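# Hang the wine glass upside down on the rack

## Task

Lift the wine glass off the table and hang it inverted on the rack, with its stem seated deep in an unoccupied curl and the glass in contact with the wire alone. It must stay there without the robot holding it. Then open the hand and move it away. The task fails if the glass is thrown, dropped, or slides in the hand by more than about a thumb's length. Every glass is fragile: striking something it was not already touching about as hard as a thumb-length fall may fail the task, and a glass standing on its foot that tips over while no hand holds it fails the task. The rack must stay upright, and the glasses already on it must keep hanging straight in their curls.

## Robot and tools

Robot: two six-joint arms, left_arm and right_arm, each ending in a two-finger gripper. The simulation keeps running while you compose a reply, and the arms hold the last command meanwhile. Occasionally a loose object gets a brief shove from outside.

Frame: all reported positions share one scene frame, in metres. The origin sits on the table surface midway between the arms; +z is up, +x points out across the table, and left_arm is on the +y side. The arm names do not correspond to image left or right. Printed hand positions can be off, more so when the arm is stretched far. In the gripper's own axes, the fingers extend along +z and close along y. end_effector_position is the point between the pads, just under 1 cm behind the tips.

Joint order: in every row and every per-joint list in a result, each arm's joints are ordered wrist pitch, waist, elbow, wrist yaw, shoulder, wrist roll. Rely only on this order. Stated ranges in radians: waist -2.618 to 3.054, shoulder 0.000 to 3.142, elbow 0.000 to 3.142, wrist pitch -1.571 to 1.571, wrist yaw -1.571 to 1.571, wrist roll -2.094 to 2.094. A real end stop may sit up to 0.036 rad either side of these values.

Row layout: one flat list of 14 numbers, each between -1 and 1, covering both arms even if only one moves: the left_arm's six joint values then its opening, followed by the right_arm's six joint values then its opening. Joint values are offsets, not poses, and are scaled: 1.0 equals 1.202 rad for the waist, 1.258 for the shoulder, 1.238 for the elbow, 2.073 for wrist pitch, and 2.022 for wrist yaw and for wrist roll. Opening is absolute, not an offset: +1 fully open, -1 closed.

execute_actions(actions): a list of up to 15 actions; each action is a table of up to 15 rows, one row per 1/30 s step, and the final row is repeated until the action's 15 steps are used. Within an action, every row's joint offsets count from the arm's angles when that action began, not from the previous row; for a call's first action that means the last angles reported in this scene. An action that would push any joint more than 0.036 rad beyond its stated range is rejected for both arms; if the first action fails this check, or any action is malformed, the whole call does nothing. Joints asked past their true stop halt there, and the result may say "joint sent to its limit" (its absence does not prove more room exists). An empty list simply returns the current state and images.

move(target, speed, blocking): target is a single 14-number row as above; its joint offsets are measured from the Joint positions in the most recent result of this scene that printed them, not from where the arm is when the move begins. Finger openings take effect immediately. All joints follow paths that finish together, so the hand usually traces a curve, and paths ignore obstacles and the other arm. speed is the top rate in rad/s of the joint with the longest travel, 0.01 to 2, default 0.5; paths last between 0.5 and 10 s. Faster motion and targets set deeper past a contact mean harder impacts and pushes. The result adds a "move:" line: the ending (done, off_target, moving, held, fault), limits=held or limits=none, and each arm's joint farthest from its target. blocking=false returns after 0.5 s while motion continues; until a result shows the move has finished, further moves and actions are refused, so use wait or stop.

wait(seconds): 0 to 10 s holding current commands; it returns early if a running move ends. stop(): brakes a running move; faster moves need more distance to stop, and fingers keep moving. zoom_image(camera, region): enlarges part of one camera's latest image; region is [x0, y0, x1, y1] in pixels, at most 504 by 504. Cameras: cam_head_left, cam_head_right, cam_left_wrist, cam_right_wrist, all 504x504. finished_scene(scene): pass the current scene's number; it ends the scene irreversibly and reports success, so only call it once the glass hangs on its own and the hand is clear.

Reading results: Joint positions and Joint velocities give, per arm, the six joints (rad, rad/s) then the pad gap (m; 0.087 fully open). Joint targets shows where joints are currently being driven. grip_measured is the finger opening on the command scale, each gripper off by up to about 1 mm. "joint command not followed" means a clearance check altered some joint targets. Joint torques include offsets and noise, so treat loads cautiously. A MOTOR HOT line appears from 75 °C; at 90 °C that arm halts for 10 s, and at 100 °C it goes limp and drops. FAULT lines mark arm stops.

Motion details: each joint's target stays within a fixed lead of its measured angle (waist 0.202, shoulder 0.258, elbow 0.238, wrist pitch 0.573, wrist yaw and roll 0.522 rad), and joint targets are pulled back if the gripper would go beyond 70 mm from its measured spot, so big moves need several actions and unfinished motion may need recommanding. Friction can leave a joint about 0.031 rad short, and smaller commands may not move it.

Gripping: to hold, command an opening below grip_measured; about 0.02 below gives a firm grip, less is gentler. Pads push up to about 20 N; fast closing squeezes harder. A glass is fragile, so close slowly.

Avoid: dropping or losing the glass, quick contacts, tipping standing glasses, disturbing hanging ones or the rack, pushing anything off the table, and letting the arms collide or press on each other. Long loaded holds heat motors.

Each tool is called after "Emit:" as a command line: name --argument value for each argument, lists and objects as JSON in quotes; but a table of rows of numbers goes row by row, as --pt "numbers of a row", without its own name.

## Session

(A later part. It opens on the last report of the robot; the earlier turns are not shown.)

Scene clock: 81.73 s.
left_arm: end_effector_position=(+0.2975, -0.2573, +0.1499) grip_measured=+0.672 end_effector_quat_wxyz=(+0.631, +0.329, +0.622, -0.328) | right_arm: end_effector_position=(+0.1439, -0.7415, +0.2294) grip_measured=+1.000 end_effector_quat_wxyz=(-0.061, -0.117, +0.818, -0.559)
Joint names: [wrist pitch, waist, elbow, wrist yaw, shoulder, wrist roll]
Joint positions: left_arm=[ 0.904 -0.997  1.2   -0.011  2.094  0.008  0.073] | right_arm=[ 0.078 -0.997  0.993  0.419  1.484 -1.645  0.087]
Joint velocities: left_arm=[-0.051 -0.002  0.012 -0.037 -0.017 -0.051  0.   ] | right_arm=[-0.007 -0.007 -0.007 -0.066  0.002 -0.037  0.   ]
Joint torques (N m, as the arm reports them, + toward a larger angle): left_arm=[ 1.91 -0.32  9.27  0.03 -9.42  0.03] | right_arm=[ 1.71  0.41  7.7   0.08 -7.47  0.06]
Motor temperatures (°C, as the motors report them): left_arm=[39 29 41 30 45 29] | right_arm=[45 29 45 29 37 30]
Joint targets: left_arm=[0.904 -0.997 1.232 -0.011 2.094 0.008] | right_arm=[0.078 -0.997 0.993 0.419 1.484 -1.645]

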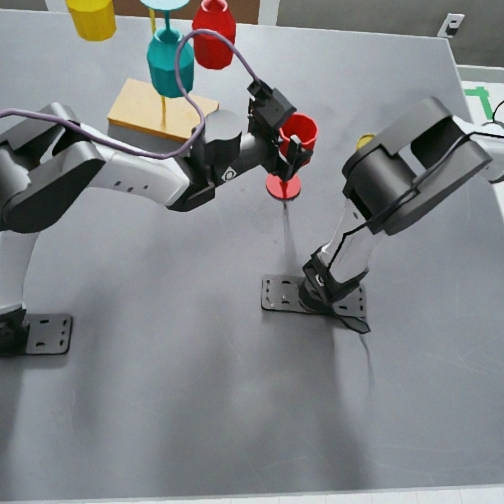

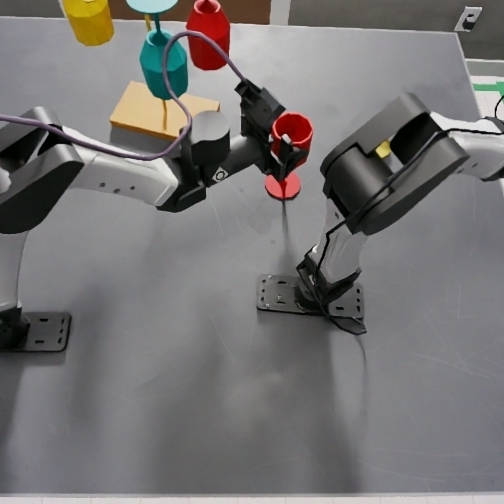

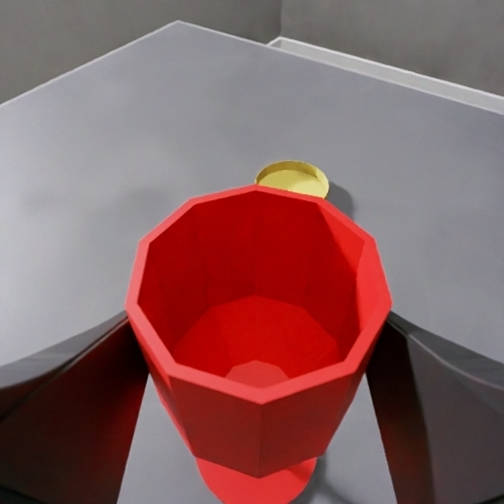

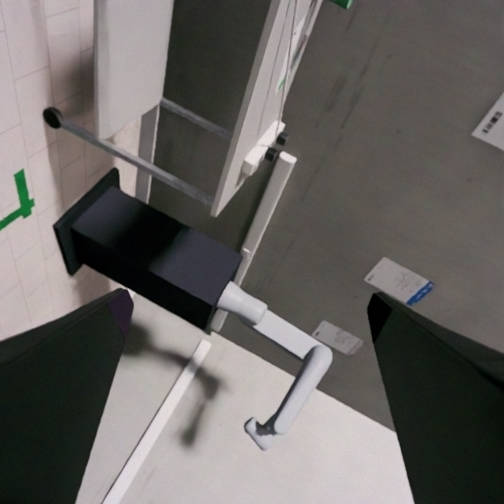

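Emit:
move --target '[-0.03,0,0.03,0,-0.1,0,0.62, 0,0,0,0,0,0,1]' --speed 0.12

Scene clock: 85.43 s.
left_arm: end_effector_position=(+0.2928, -0.2504, +0.1883) grip_measured=+0.672 end_effector_quat_wxyz=(+0.638, +0.325, +0.614, -0.332) | right_arm: end_effector_position=(+0.1439, -0.7415, +0.2294) grip_measured=+1.000 end_effector_quat_wxyz=(-0.061, -0.117, +0.818, -0.559)
Joint names: [wrist pitch, waist, elbow, wrist yaw, shoulder, wrist roll]
Joint positions: left_arm=[ 0.828 -0.997  1.2   -0.011  1.994  0.008  0.073] | right_arm=[ 0.078 -0.997  0.993  0.419  1.484 -1.645  0.087]
Joint velocities: left_arm=[-0.007 -0.007 -0.022 -0.051 -0.002 -0.125  0.   ] | right_arm=[ 0.037 -0.002 -0.002 -0.051 -0.007  0.022  0.   ]
Joint torques (N m, as the arm reports them, + toward a larger angle): left_arm=[  2.07  -0.36   9.66  -0.01 -10.7    0.03] | right_arm=[ 1.7   0.39  7.63  0.07 -7.43  0.06]
Motor temperatures (°C, as the motors report them): left_arm=[39 29 42 30 46 29] | right_arm=[45 29 45 29 37 30]
Joint targets: left_arm=[0.842 -0.997 1.237 -0.011 1.968 0.008] | right_arm=[0.078 -0.997 0.993 0.419 1.484 -1.645]
move: off_target (left_arm); limits=none; left_arm: farthest joint: the elbow, 0.037 radians from its target (0.037 radians at the start); right_arm: farthest joint: the waist, 0.000 radians from its target (0.000 radians at the start)

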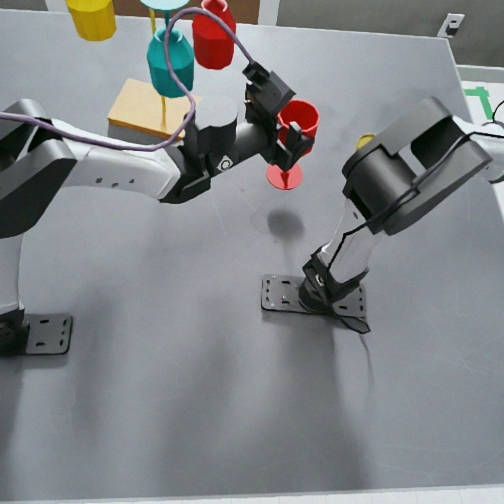

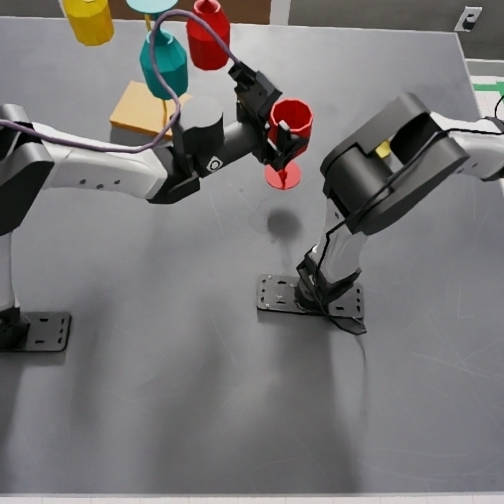

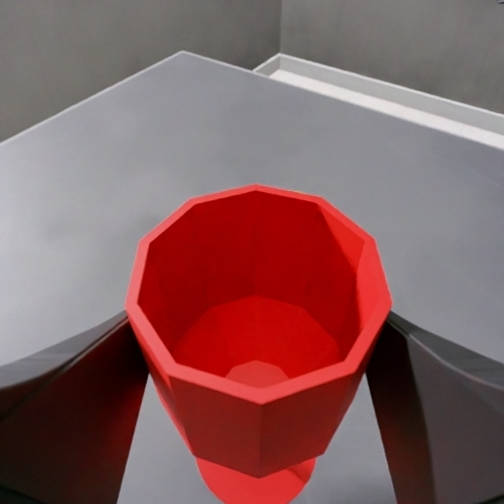

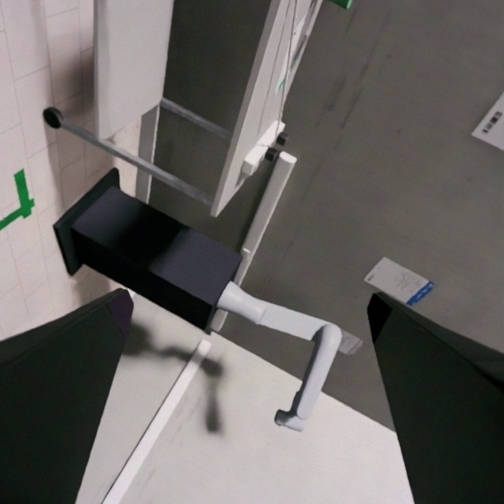

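Emit:
move --target '[-0.385,0,0.016,0.4,-0.639,0,0.62, 0,0,0,0,0,0,1]' --speed 0.4

Scene clock: 100.00 s.
left_arm: end_effector_position=(+0.0624, -0.1345, +0.3815) grip_measured=+0.672 end_effector_quat_wxyz=(+0.459, +0.547, +0.441, -0.545) | right_arm: end_effector_position=(+0.1439, -0.7415, +0.2294) grip_measured=+1.000 end_effector_quat_wxyz=(-0.061, -0.117, +0.818, -0.559)
Joint names: [wrist pitch, waist, elbow, wrist yaw, shoulder, wrist roll]
Joint positions: left_arm=[ 0.021 -0.997  1.2    0.786  1.201  0.008  0.073] | right_arm=[ 0.078 -0.997  0.993  0.419  1.484 -1.645  0.087]
Joint velocities: left_arm=[-0.007 -0.002 -0.012 -0.007  0.007 -0.051  0.001] | right_arm=[-0.037  0.012 -0.002  0.037  0.012 -0.037  0.   ]
Joint torques (N m, as the arm reports them, + toward a larger angle): left_arm=[ 1.86 -0.3   8.86  0.14 -4.17  0.06] | right_arm=[ 1.69  0.41  7.69  0.07 -7.48  0.05]
Motor temperatures (°C, as the motors report them): left_arm=[41 29 44 30 50 29] | right_arm=[45 29 46 29 37 30]
Joint targets: left_arm=[0.030 -0.997 1.220 0.798 1.190 0.008] | right_arm=[0.078 -0.997 0.993 0.419 1.484 -1.645]
move: done; limits=none; left_arm: farthest joint: the elbow, 0.020 radians from its target (0.020 radians at the start); right_arm: farthest joint: the waist, 0.000 radians from its target (0.000 radians at the start)

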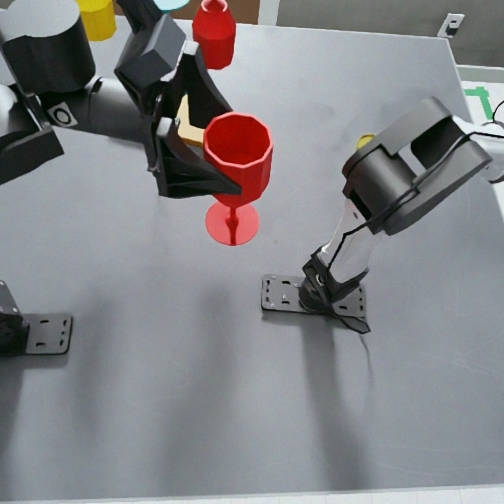

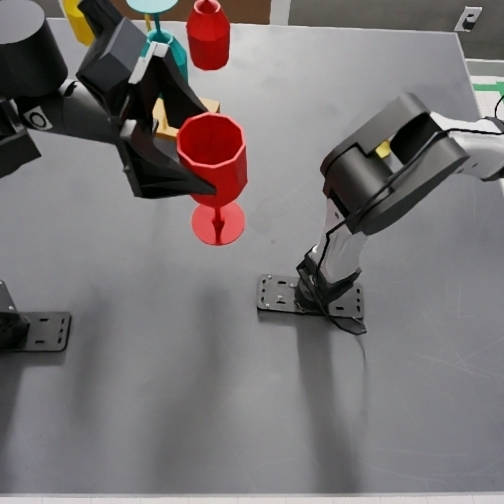

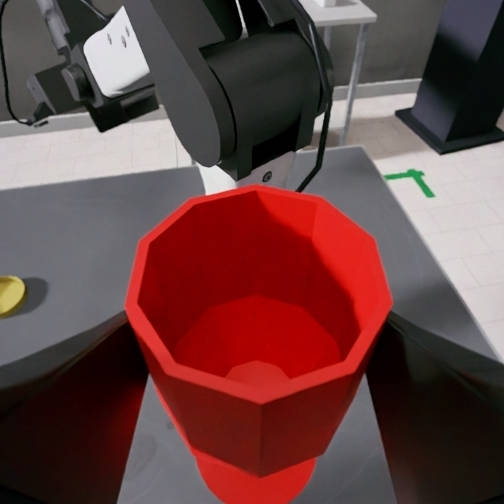

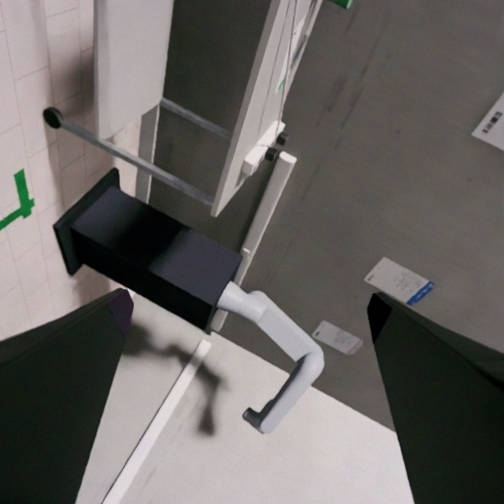

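Emit:
move --target '[0,0.665,0,0.385,0,0,0.62, 0,0,0,0,0,0,1]' --speed 0.5

Emit:
move --target '[-0.585,0,0,0.012,0,-0.963,0.62, 0,0,0,0,0,0,1]' --speed 0.5

Scene clock: 103.93 s.
left_arm: end_effector_position=(+0.1703, +0.0225, +0.3785) grip_measured=+0.672 end_effector_quat_wxyz=(+0.462, +0.544, +0.452, -0.535) | right_arm: end_effector_position=(+0.1439, -0.7415, +0.2294) grip_measured=+1.000 end_effector_quat_wxyz=(-0.061, -0.117, +0.818, -0.559)
Joint names: [wrist pitch, waist, elbow, wrist yaw, shoulder, wrist roll]
Joint positions: left_arm=[ 0.012 -0.205  1.2    1.552  1.201  0.008  0.073] | right_arm=[ 0.078 -0.997  0.993  0.419  1.484 -1.645  0.087]
Joint velocities: left_arm=[ 0.007  0.012 -0.002 -0.066 -0.012 -0.037 -0.001] | right_arm=[ 0.007  0.017 -0.002  0.037  0.002 -0.007  0.   ]
Joint torques (N m, as the arm reports them, + toward a larger angle): left_arm=[ 1.35  0.2   6.89  0.18 -3.11  0.05] | right_arm=[ 1.69  0.39  7.65  0.08 -7.46  0.06]
Motor temperatures (°C, as the motors report them): left_arm=[40 29 43 30 49 29] | right_arm=[46 29 46 29 38 30]
Joint targets: left_arm=[0.021 -0.198 1.200 1.564 1.201 0.008] | right_arm=[0.078 -0.997 0.993 0.419 1.484 -1.645]
move: done; limits=none; left_arm: farthest joint: the wrist yaw, 0.012 radians from its target (0.778 radians at the start); right_arm: farthest joint: the waist, 0.000 radians from its target (0.000 radians at the start)

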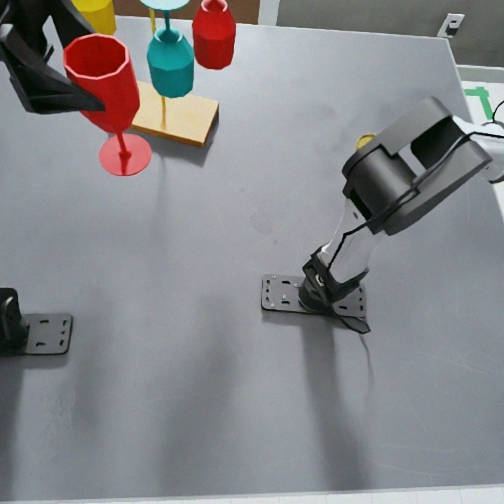

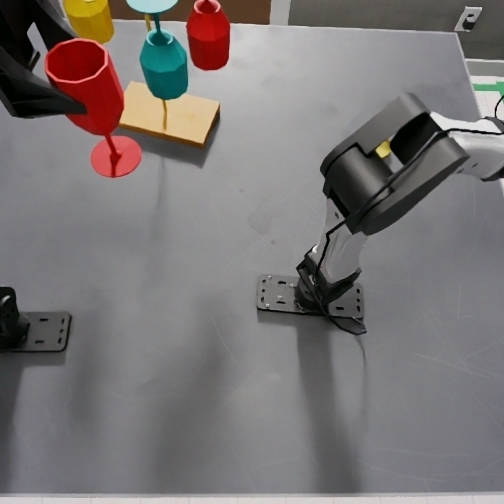

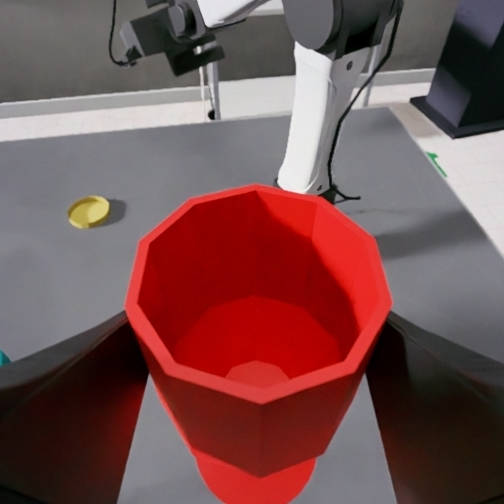

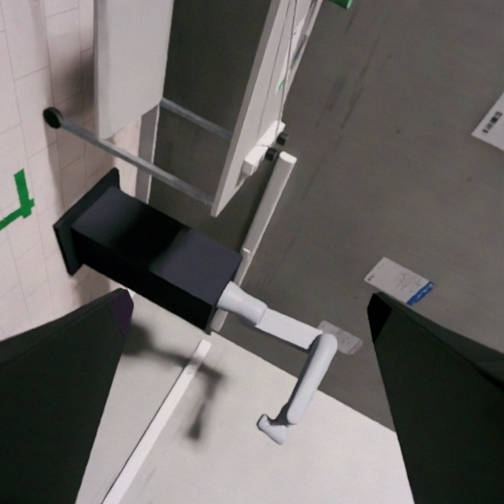

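Scene clock: 108.60 s.
left_arm: end_effector_position=(+0.1208, +0.0310, +0.3891) grip_measured=+0.672 end_effector_quat_wxyz=(+0.534, +0.453, -0.551, +0.454) | right_arm: end_effector_position=(+0.1439, -0.7415, +0.2294) grip_measured=+1.000 end_effector_quat_wxyz=(-0.061, -0.117, +0.818, -0.559)
Joint names: [wrist pitch, waist, elbow, wrist yaw, shoulder, wrist roll]
Joint positions: left_arm=[-1.192 -0.205  1.2    1.552  1.201 -1.932  0.073] | right_arm=[ 0.078 -0.997  0.993  0.419  1.484 -1.645  0.087]
Joint velocities: left_arm=[-0.066  0.017  0.002  0.037  0.002 -0.051  0.   ] | right_arm=[ 0.007  0.007  0.002 -0.022 -0.002 -0.051  0.   ]
Joint torques (N m, as the arm reports them, + toward a larger angle): left_arm=[ 0.61 -0.35  6.29  0.67 -2.63 -0.06] | right_arm=[ 1.7   0.35  7.65  0.08 -7.47  0.05]
Motor temperatures (°C, as the motors report them): left_arm=[39 29 43 30 47 29] | right_arm=[46 29 46 29 38 30]
Joint targets: left_arm=[-1.201 -0.205 1.200 1.570 1.201 -1.939] | right_arm=[0.078 -0.997 0.993 0.419 1.484 -1.645]
joint sent to its limit (left arm) — the command would take the wrist yaw past its upper limit, so that joint was sent only as far as its limit.
move: off_target (left_arm); limits=none; left_arm: farthest joint: the wrist yaw, 0.024 radians from its target (0.024 radians at the start); right_arm: farthest joint: the waist, 0.000 radians from its target (0.000 radians at the start)

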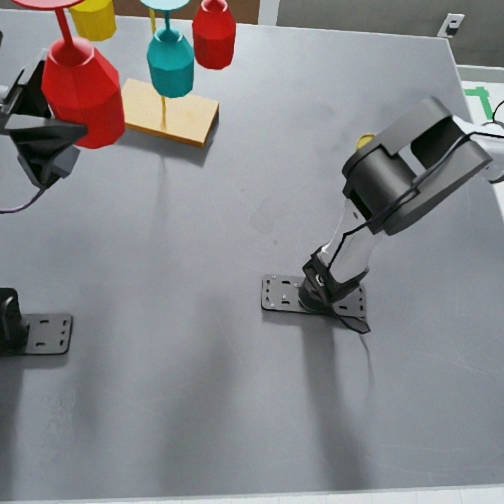

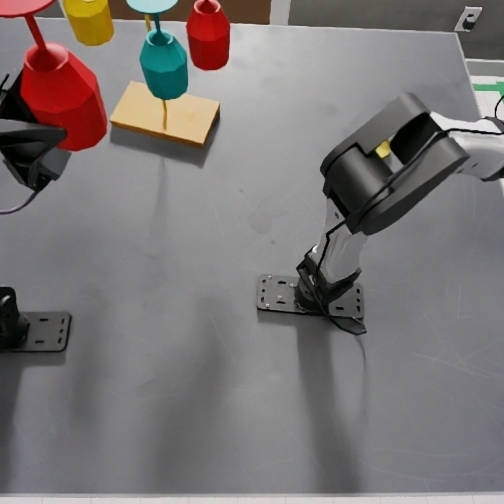

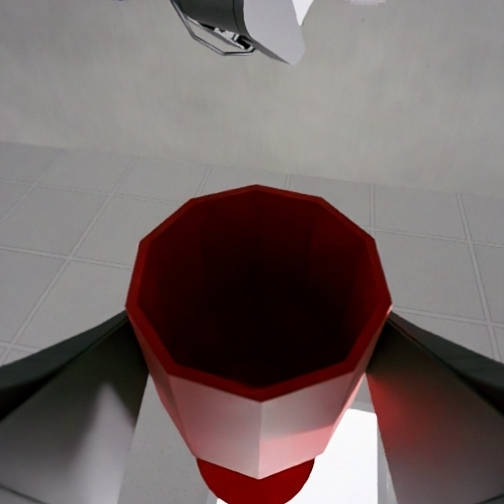

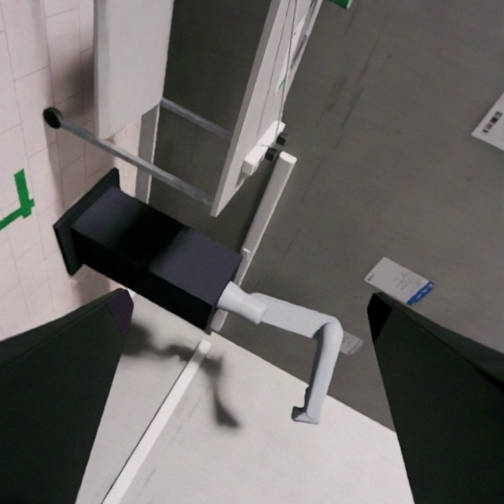

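Emit:
move --target '[0,0,0,0.009,0,0,0.62, -0.428,0.75,0.8,-0.207,-0.06,0.814,1]' --speed 0.8

Emit:
move --target '[0,0,0,0.009,0,0,0.62, 0,0.67,0,0,0,0,1]' --speed 0.6

Scene clock: 114.77 s.
left_arm: end_effector_position=(+0.1209, +0.0309, +0.3887) grip_measured=+0.672 end_effector_quat_wxyz=(+0.533, +0.454, -0.551, +0.454) | right_arm: end_effector_position=(+0.4148, -0.3746, +0.4591) grip_measured=+1.000 end_effector_quat_wxyz=(+0.621, +0.074, +0.777, -0.064)
Joint names: [wrist pitch, waist, elbow, wrist yaw, shoulder, wrist roll]
Joint positions: left_arm=[-1.192 -0.205  1.2    1.55   1.201 -1.932  0.073] | right_arm=[-0.778 -0.103  1.967  0.007  1.41  -0.006  0.087]
Joint velocities: left_arm=[-0.007 -0.012 -0.012 -0.066  0.002  0.022  0.001] | right_arm=[-0.022 -0.007 -0.007  0.007 -0.002 -0.007  0.   ]
Joint torques (N m, as the arm reports them, + toward a larger angle): left_arm=[ 0.77 -0.36  6.35  0.65 -2.6   0.08] | right_arm=[ 1.54  1.07  7.27 -0.08 -5.08  0.07]
Motor temperatures (°C, as the motors report them): left_arm=[38 29 42 30 45 29] | right_arm=[46 29 46 29 38 30]
Joint targets: left_arm=[-1.192 -0.205 1.200 1.570 1.201 -1.932] | right_arm=[-0.809 -0.095 1.983 0.001 1.408 0.001]
move: off_target (right_arm); limits=none; left_arm: farthest joint: the wrist yaw, 0.020 radians from its target (0.018 radians at the start); right_arm: farthest joint: the wrist pitch, 0.031 radians from its target (0.887 radians at the start)

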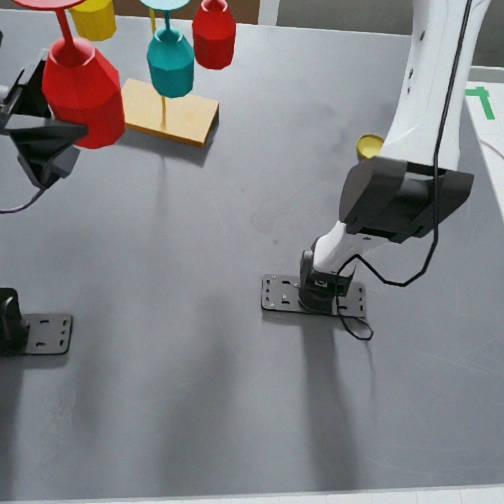

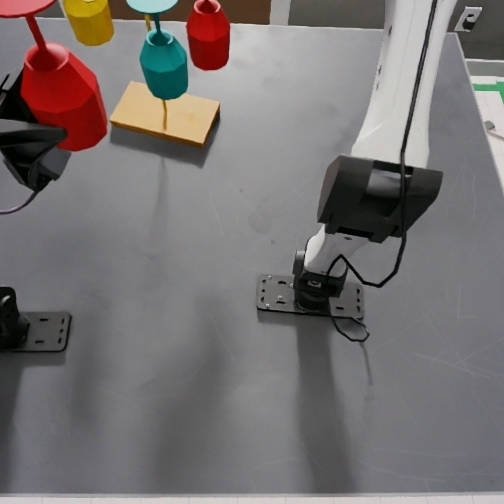

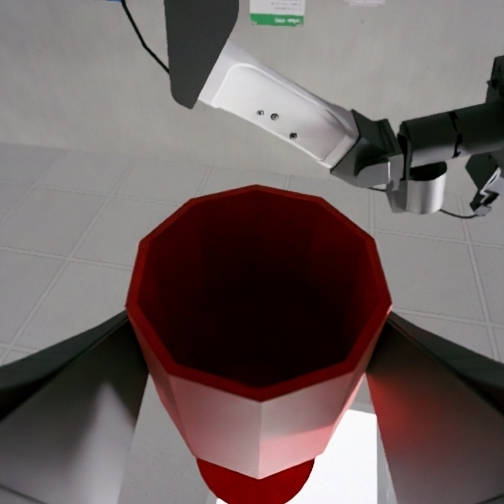

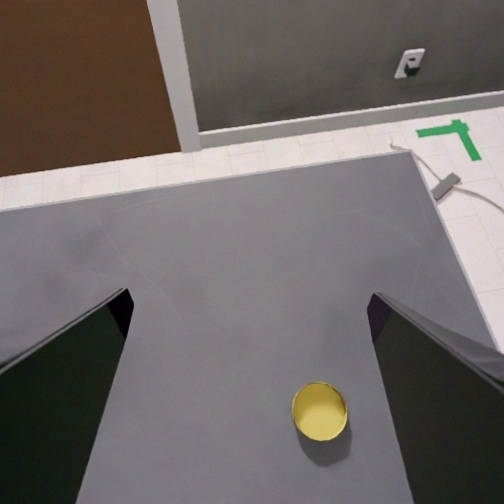

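Scene clock: 116.50 s.
left_arm: end_effector_position=(+0.1210, +0.0308, +0.3884) grip_measured=+0.672 end_effector_quat_wxyz=(+0.533, +0.455, -0.551, +0.453) | right_arm: end_effector_position=(+0.3530, -0.0790, +0.4591) grip_measured=+1.000 end_effector_quat_wxyz=(+0.597, -0.234, +0.745, +0.183)
Joint names: [wrist pitch, waist, elbow, wrist yaw, shoulder, wrist roll]
Joint positions: left_arm=[-1.192 -0.205  1.2    1.548  1.201 -1.932  0.073] | right_arm=[-0.778  0.696  1.967  0.006  1.41  -0.006  0.087]
Joint velocities: left_arm=[ 0.081 -0.002 -0.012  0.037  0.022  0.007 -0.   ] | right_arm=[-0.007  0.007 -0.002 -0.007 -0.012 -0.007  0.   ]
Joint torques (N m, as the arm reports them, + toward a larger angle): left_arm=[ 0.74 -0.42  6.29  0.66 -2.64 -0.01] | right_arm=[ 1.8   1.05  5.94  0.   -4.88 -0.02]
Motor temperatures (°C, as the motors report them): left_arm=[38 29 42 30 45 29] | right_arm=[46 29 46 29 38 30]
Joint targets: left_arm=[-1.192 -0.205 1.200 1.568 1.201 -1.932] | right_arm=[-0.778 0.703 1.967 0.007 1.410 -0.006]
move: done; limits=none; left_arm: farthest joint: the wrist yaw, 0.020 radians from its target (0.018 radians at the start); right_arm: farthest joint: the waist, 0.007 radians from its target (0.805 radians at the start)

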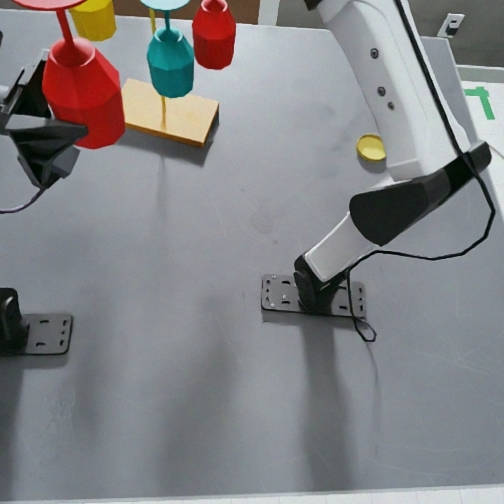

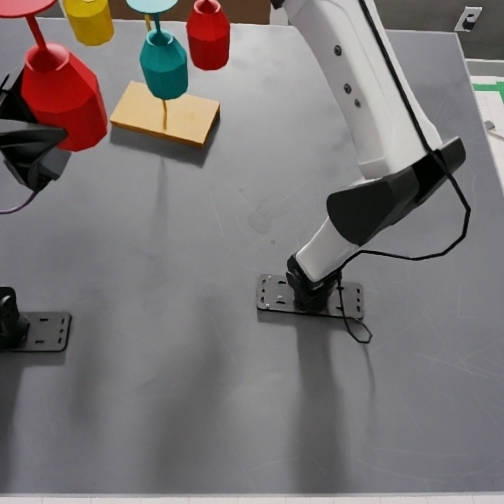

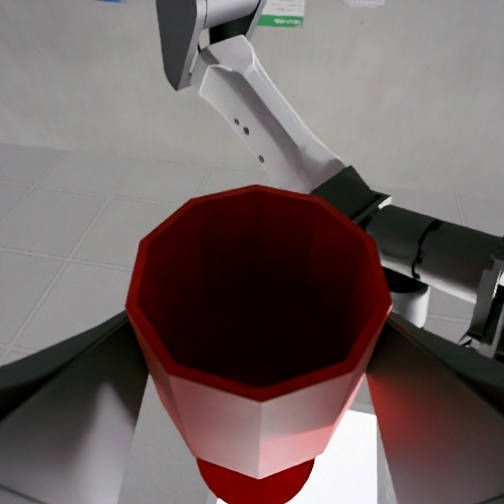

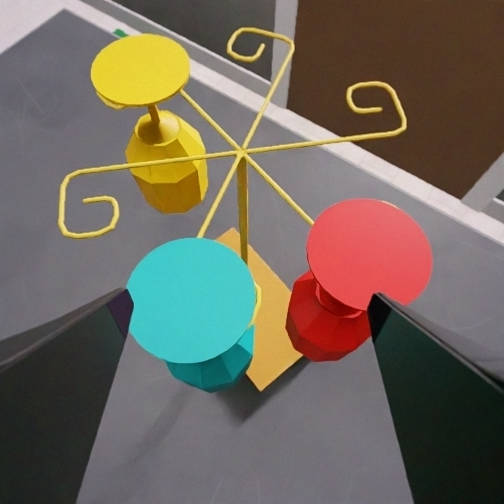

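Emit:
move --target '[0.189,0.108,-0.28,-0.066,0.045,0,0.62, 0,0,0,0,0,0,1]' --speed 0.3

Scene clock: 132.57 s.
left_arm: end_effector_position=(+0.1703, +0.0472, +0.2749) grip_measured=+0.672 end_effector_quat_wxyz=(+0.460, +0.532, -0.540, +0.462) | right_arm: end_effector_position=(+0.3530, -0.0790, +0.4591) grip_measured=+1.000 end_effector_quat_wxyz=(+0.597, -0.234, +0.745, +0.183)
Joint names: [wrist pitch, waist, elbow, wrist yaw, shoulder, wrist roll]
Joint positions: left_arm=[-0.823 -0.083  0.87   1.41   1.25  -1.932  0.073] | right_arm=[-0.778  0.696  1.967  0.006  1.41  -0.006  0.087]
Joint velocities: left_arm=[ 0.051 -0.012 -0.002 -0.081  0.002  0.081 -0.   ] | right_arm=[-0.037  0.012 -0.002 -0.022 -0.002  0.007  0.   ]
Joint torques (N m, as the arm reports them, + toward a larger angle): left_arm=[ 0.99  0.37  5.2   0.5  -2.81  0.06] | right_arm=[ 1.81  0.35  5.92  0.   -4.91 -0.02]
Motor temperatures (°C, as the motors report them): left_arm=[36 29 41 30 42 29] | right_arm=[47 29 45 29 37 30]
Joint targets: left_arm=[-0.800 -0.075 0.854 1.414 1.258 -1.932] | right_arm=[-0.778 0.696 1.967 0.006 1.410 -0.006]
move: off_target (left_arm); limits=none; left_arm: farthest joint: the wrist pitch, 0.023 radians from its target (0.392 radians at the start); right_arm: farthest joint: the waist, 0.000 radians from its target (0.000 radians at the start)

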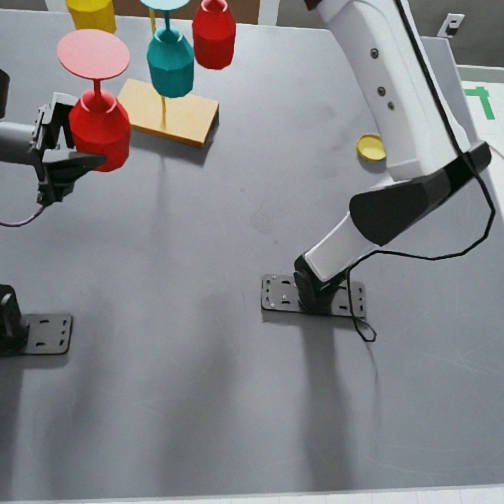

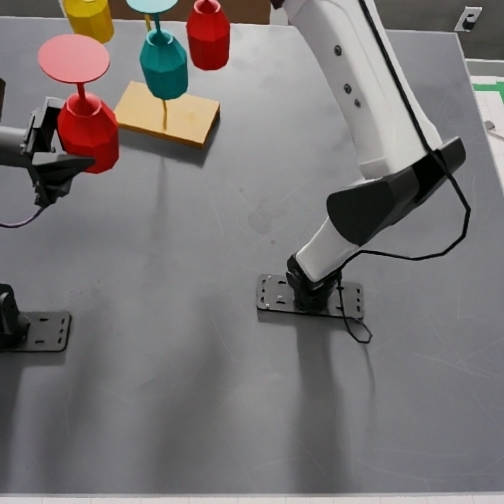

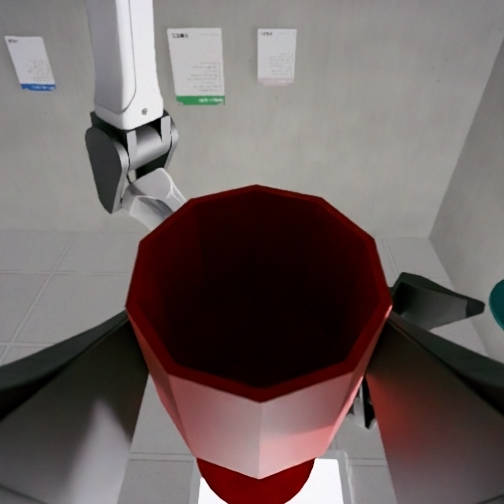

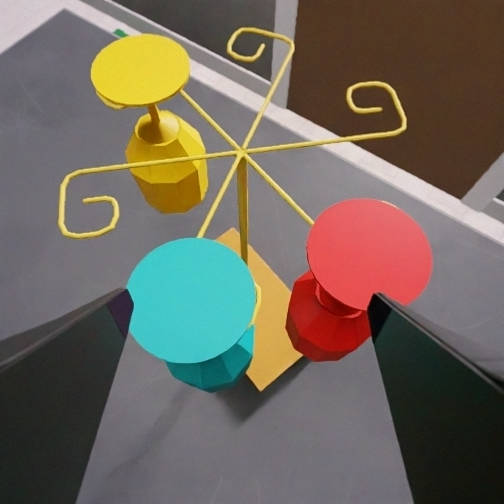

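Emit:
move --target '[0.047,0,0.342,0.004,0.378,0,0.62, 0,0,0,0,0,0,1]' --speed 0.2

Scene clock: 138.93 s.
left_arm: end_effector_position=(+0.2891, +0.0396, +0.2634) grip_measured=+0.672 end_effector_quat_wxyz=(+0.460, +0.535, -0.539, +0.459) | right_arm: end_effector_position=(+0.3530, -0.0790, +0.4591) grip_measured=+1.000 end_effector_quat_wxyz=(+0.597, -0.234, +0.745, +0.183)
Joint names: [wrist pitch, waist, elbow, wrist yaw, shoulder, wrist roll]
Joint positions: left_arm=[-0.748 -0.083  1.258  1.406  1.722 -1.932  0.073] | right_arm=[-0.778  0.696  1.967  0.006  1.41  -0.006  0.087]
Joint velocities: left_arm=[ 0.022 -0.007 -0.002  0.037  0.012 -0.007 -0.   ] | right_arm=[ 0.022 -0.007  0.002 -0.037  0.017 -0.037  0.   ]
Joint torques (N m, as the arm reports them, + toward a larger angle): left_arm=[ 0.96 -0.21  9.14  0.63 -6.38  0.01] | right_arm=[ 1.8   0.35  5.99  0.01 -4.9  -0.02]
Motor temperatures (°C, as the motors report them): left_arm=[36 29 41 30 41 29] | right_arm=[47 29 45 29 36 30]
Joint targets: left_arm=[-0.726 -0.083 1.294 1.418 1.726 -1.932] | right_arm=[-0.778 0.696 1.967 0.006 1.410 -0.006]
move: off_target (left_arm); limits=none; left_arm: farthest joint: the elbow, 0.035 radians from its target (0.423 radians at the start); right_arm: farthest joint: the waist, 0.000 radians from its target (0.000 radians at the start)

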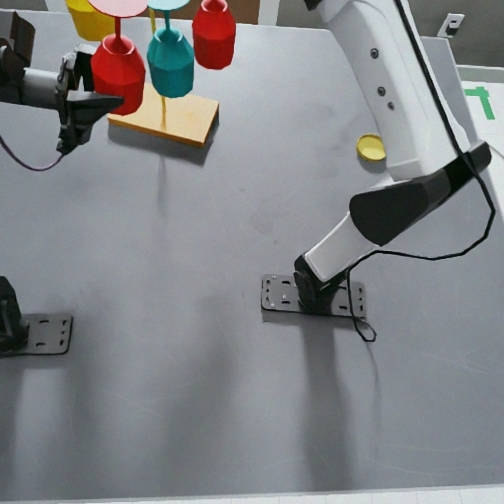

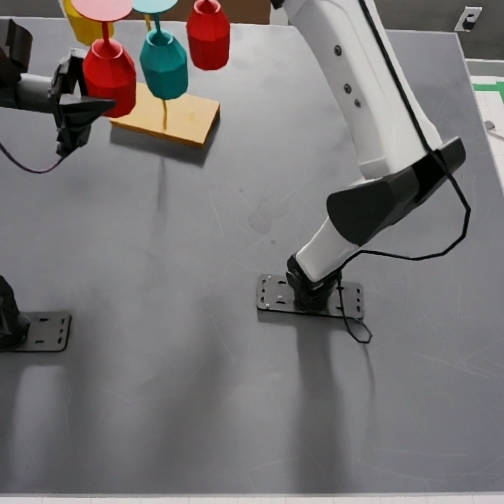

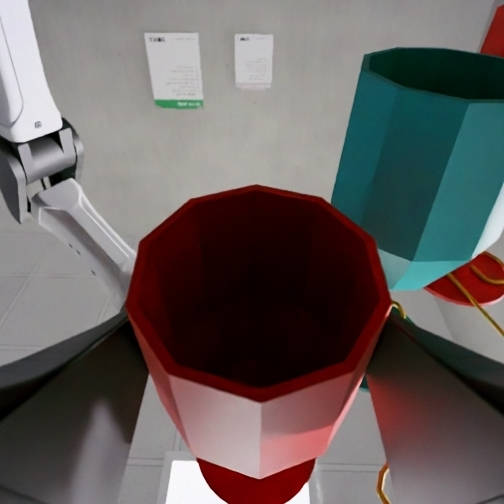

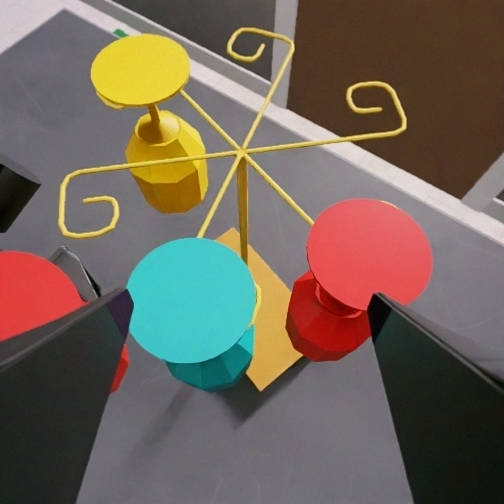

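Emit:
zoom_image --camera "cam_head_left" --region '[40,0,240,160]'

Region (40, 0, 240, 160) of cam_head_left's 504x504 image, scaled by 2.520, with more detail than that image has; it fills the top 403 rows of this view, and the rest is white.

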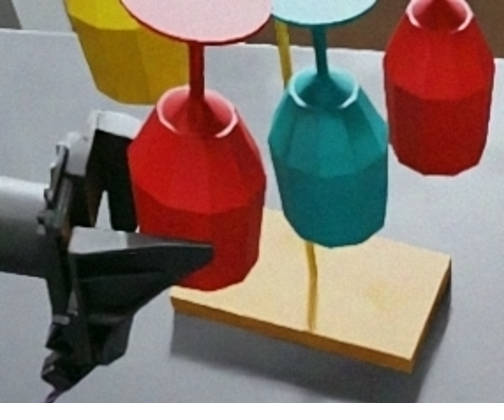

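Emit:
move --target '[-0.022,0,0.16,0.006,0.107,0,0.62, 0,0,0,0,0,0,1]' --speed 0.1

Scene clock: 149.17 s.
left_arm: end_effector_position=(+0.3244, +0.0374, +0.2635) grip_measured=+0.672 end_effector_quat_wxyz=(+0.460, +0.537, -0.539, +0.458) | right_arm: end_effector_position=(+0.3530, -0.0790, +0.4591) grip_measured=+1.000 end_effector_quat_wxyz=(+0.597, -0.234, +0.745, +0.183)
Joint names: [wrist pitch, waist, elbow, wrist yaw, shoulder, wrist roll]
Joint positions: left_arm=[-0.785 -0.083  1.422  1.402  1.853 -1.932  0.073] | right_arm=[-0.778  0.696  1.967  0.006  1.41  -0.006  0.087]
Joint velocities: left_arm=[ 0.051 -0.012 -0.007  0.007  0.007 -0.081 -0.001] | right_arm=[-0.022  0.007  0.017  0.051  0.017 -0.007  0.   ]
Joint torques (N m, as the arm reports them, + toward a larger angle): left_arm=[ 0.66 -0.27  9.19  0.66 -7.27  0.01] | right_arm=[ 1.81  0.38  5.97  0.   -4.92 -0.01]
Motor temperatures (°C, as the motors report them): left_arm=[36 29 43 30 42 29] | right_arm=[48 29 44 29 36 30]
Joint targets: left_arm=[-0.793 -0.083 1.457 1.417 1.857 -1.932] | right_arm=[-0.778 0.696 1.967 0.006 1.410 -0.006]
move: off_target (left_arm); limits=none; left_arm: farthest joint: the elbow, 0.034 radians from its target (0.198 radians at the start); right_arm: farthest joint: the waist, 0.000 radians from its target (0.000 radians at the start)

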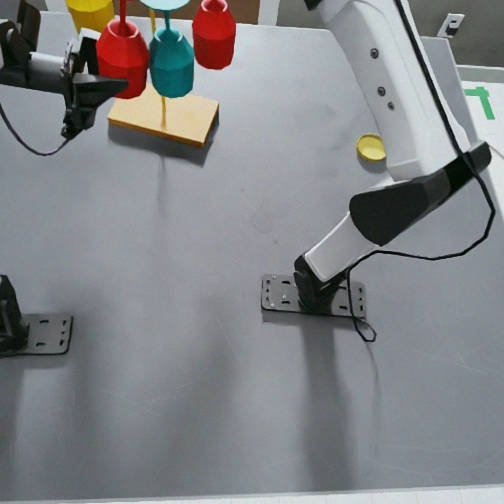

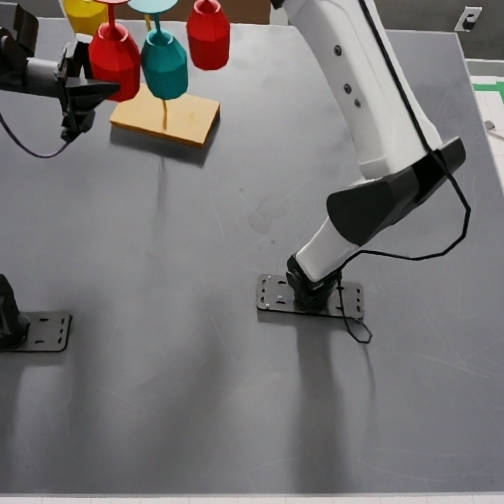

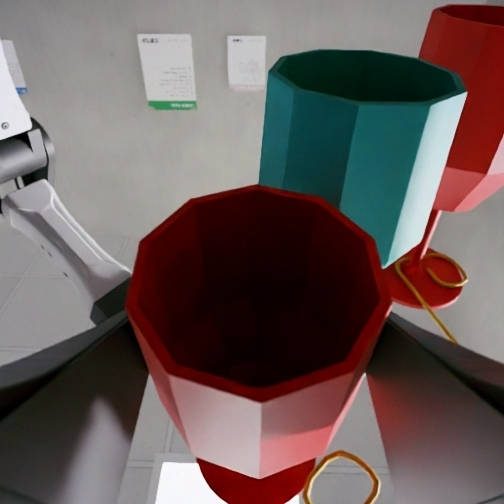

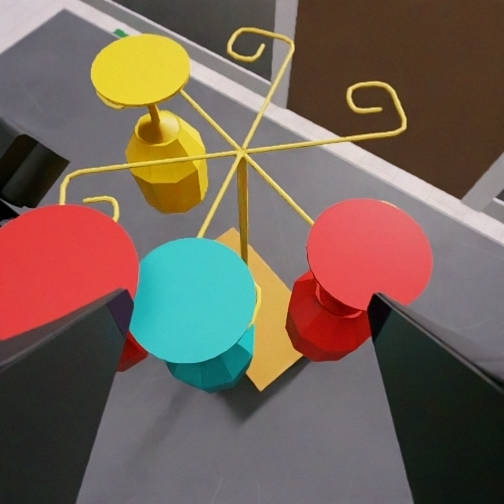

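Emit:
zoom_image --camera "cam_left_wrist" --region '[180,380,504,504]'

Region (180, 380, 504, 504) of cam_left_wrist's 504x504 image, scaled by 1.556, with more detail than that image has; it fills the top 193 rows of this view, and the rest is white.

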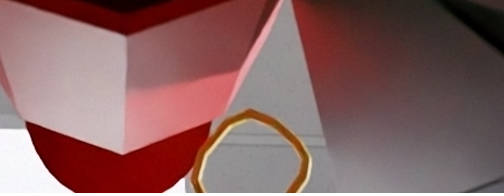

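Emit:
move --target '[-0.038,0,0.078,-0.045,0,0,0.62, 0,0,0,0,0,0,1]' --speed 0.08

Scene clock: 168.30 s.
left_arm: end_effector_position=(+0.3321, +0.0368, +0.2627) grip_measured=+0.672 end_effector_quat_wxyz=(+0.429, +0.567, -0.549, +0.440) | right_arm: end_effector_position=(+0.3530, -0.0790, +0.4591) grip_measured=+1.000 end_effector_quat_wxyz=(+0.597, -0.234, +0.745, +0.183)
Joint names: [wrist pitch, waist, elbow, wrist yaw, shoulder, wrist roll]
Joint positions: left_arm=[-0.856 -0.083  1.484  1.307  1.853 -1.932  0.073] | right_arm=[-0.778  0.696  1.967  0.006  1.41  -0.006  0.087]
Joint velocities: left_arm=[ 0.037 -0.007 -0.022 -0.022  0.007 -0.037 -0.   ] | right_arm=[-0.022  0.002  0.007 -0.007 -0.012 -0.051  0.   ]
Joint torques (N m, as the arm reports them, + toward a larger angle): left_arm=[ 0.72 -0.39  9.2   0.42 -7.66  0.05] | right_arm=[ 1.81  0.38  5.91  0.   -4.92 -0.01]
Motor temperatures (°C, as the motors report them): left_arm=[35 29 45 30 44 29] | right_arm=[49 29 44 29 36 30]
Joint targets: left_arm=[-0.864 -0.083 1.518 1.311 1.853 -1.932] | right_arm=[-0.778 0.696 1.967 0.006 1.410 -0.006]
move: off_target (left_arm); limits=none; left_arm: farthest joint: the elbow, 0.034 radians from its target (0.097 radians at the start); right_arm: farthest joint: the waist, 0.000 radians from its target (0.000 radians at the start)

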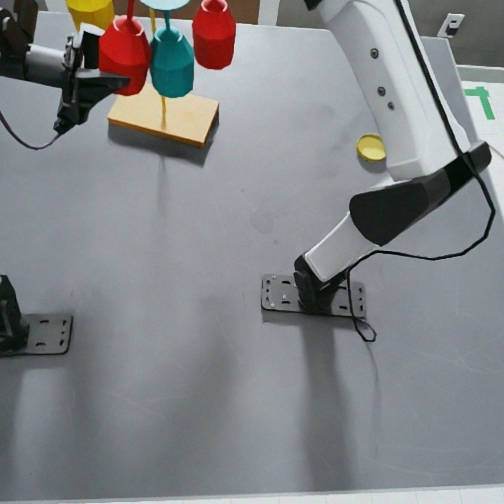

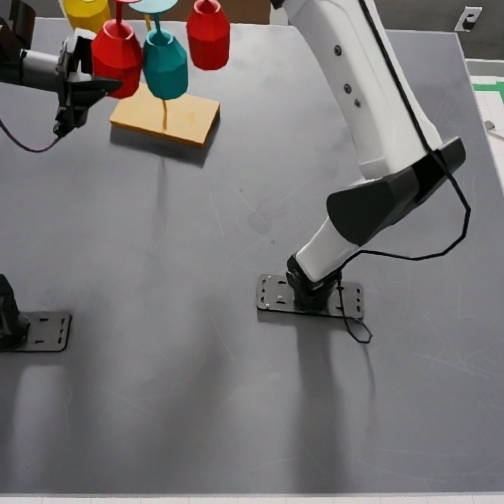

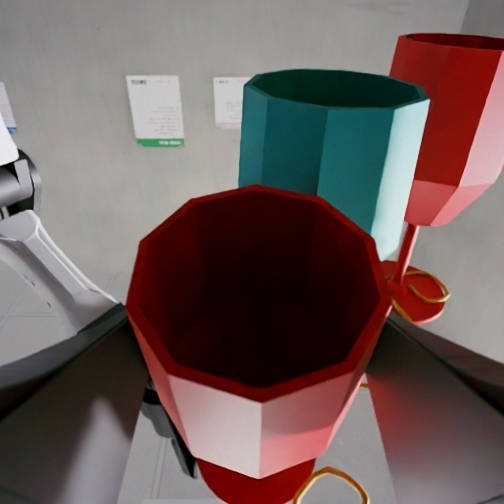

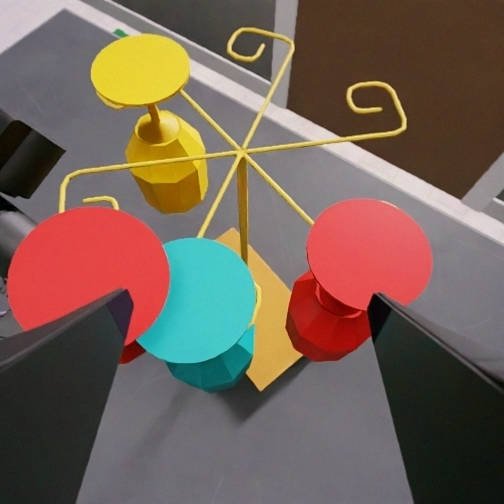

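Emit:
move --target '[-0.016,0,0.142,0.004,0.092,0,0.62, 0,0,0,0,0,0,1]' --speed 0.06

Scene clock: 174.03 s.
left_arm: end_effector_position=(+0.3612, +0.0350, +0.2599) grip_measured=+0.672 end_effector_quat_wxyz=(+0.427, +0.567, -0.550, +0.440) | right_arm: end_effector_position=(+0.3530, -0.0790, +0.4591) grip_measured=+1.000 end_effector_quat_wxyz=(+0.597, -0.234, +0.745, +0.183)
Joint names: [wrist pitch, waist, elbow, wrist yaw, shoulder, wrist roll]
Joint positions: left_arm=[-0.881 -0.083  1.625  1.304  1.964 -1.932  0.073] | right_arm=[-0.778  0.696  1.967  0.006  1.41  -0.006  0.087]
Joint velocities: left_arm=[ 0.066 -0.007  0.012  0.007 -0.012 -0.081 -0.   ] | right_arm=[-0.007  0.007 -0.012  0.066 -0.007  0.051  0.   ]
Joint torques (N m, as the arm reports them, + toward a larger angle): left_arm=[ 0.7  -0.27  9.23  0.53 -8.36  0.02] | right_arm=[ 1.82  0.38  5.97 -0.01 -4.96 -0.01]
Motor temperatures (°C, as the motors report them): left_arm=[35 29 45 30 44 29] | right_arm=[49 29 44 29 35 30]
Joint targets: left_arm=[-0.889 -0.083 1.660 1.316 1.968 -1.932] | right_arm=[-0.778 0.696 1.967 0.006 1.410 -0.006]
move: off_target (left_arm); limits=none; left_arm: farthest joint: the elbow, 0.034 radians from its target (0.176 radians at the start); right_arm: farthest joint: the waist, 0.000 radians from its target (0.000 radians at the start)

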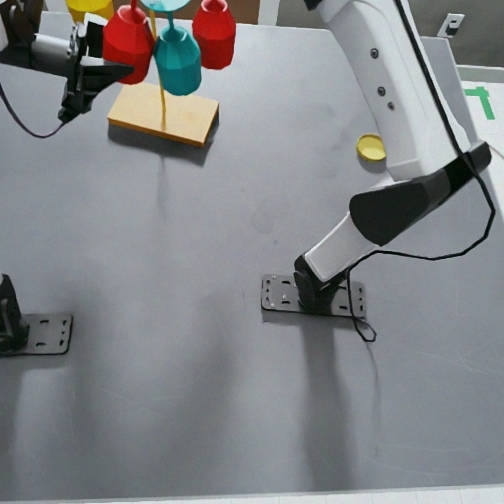

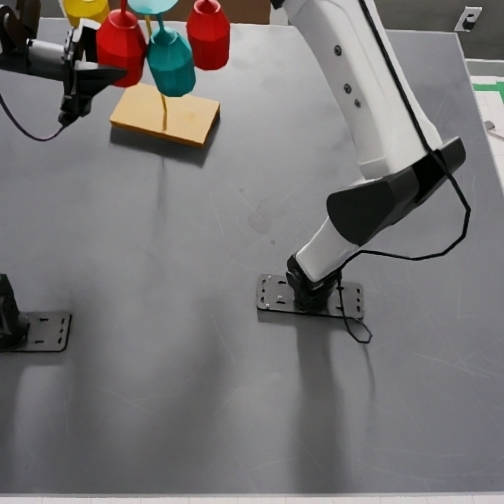

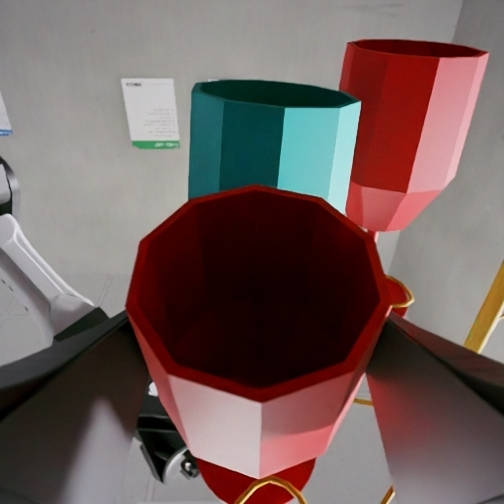

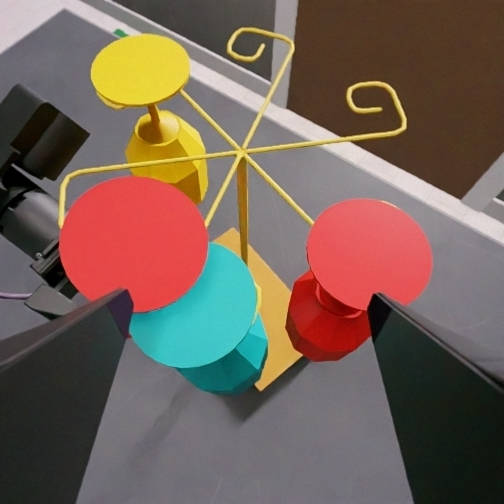

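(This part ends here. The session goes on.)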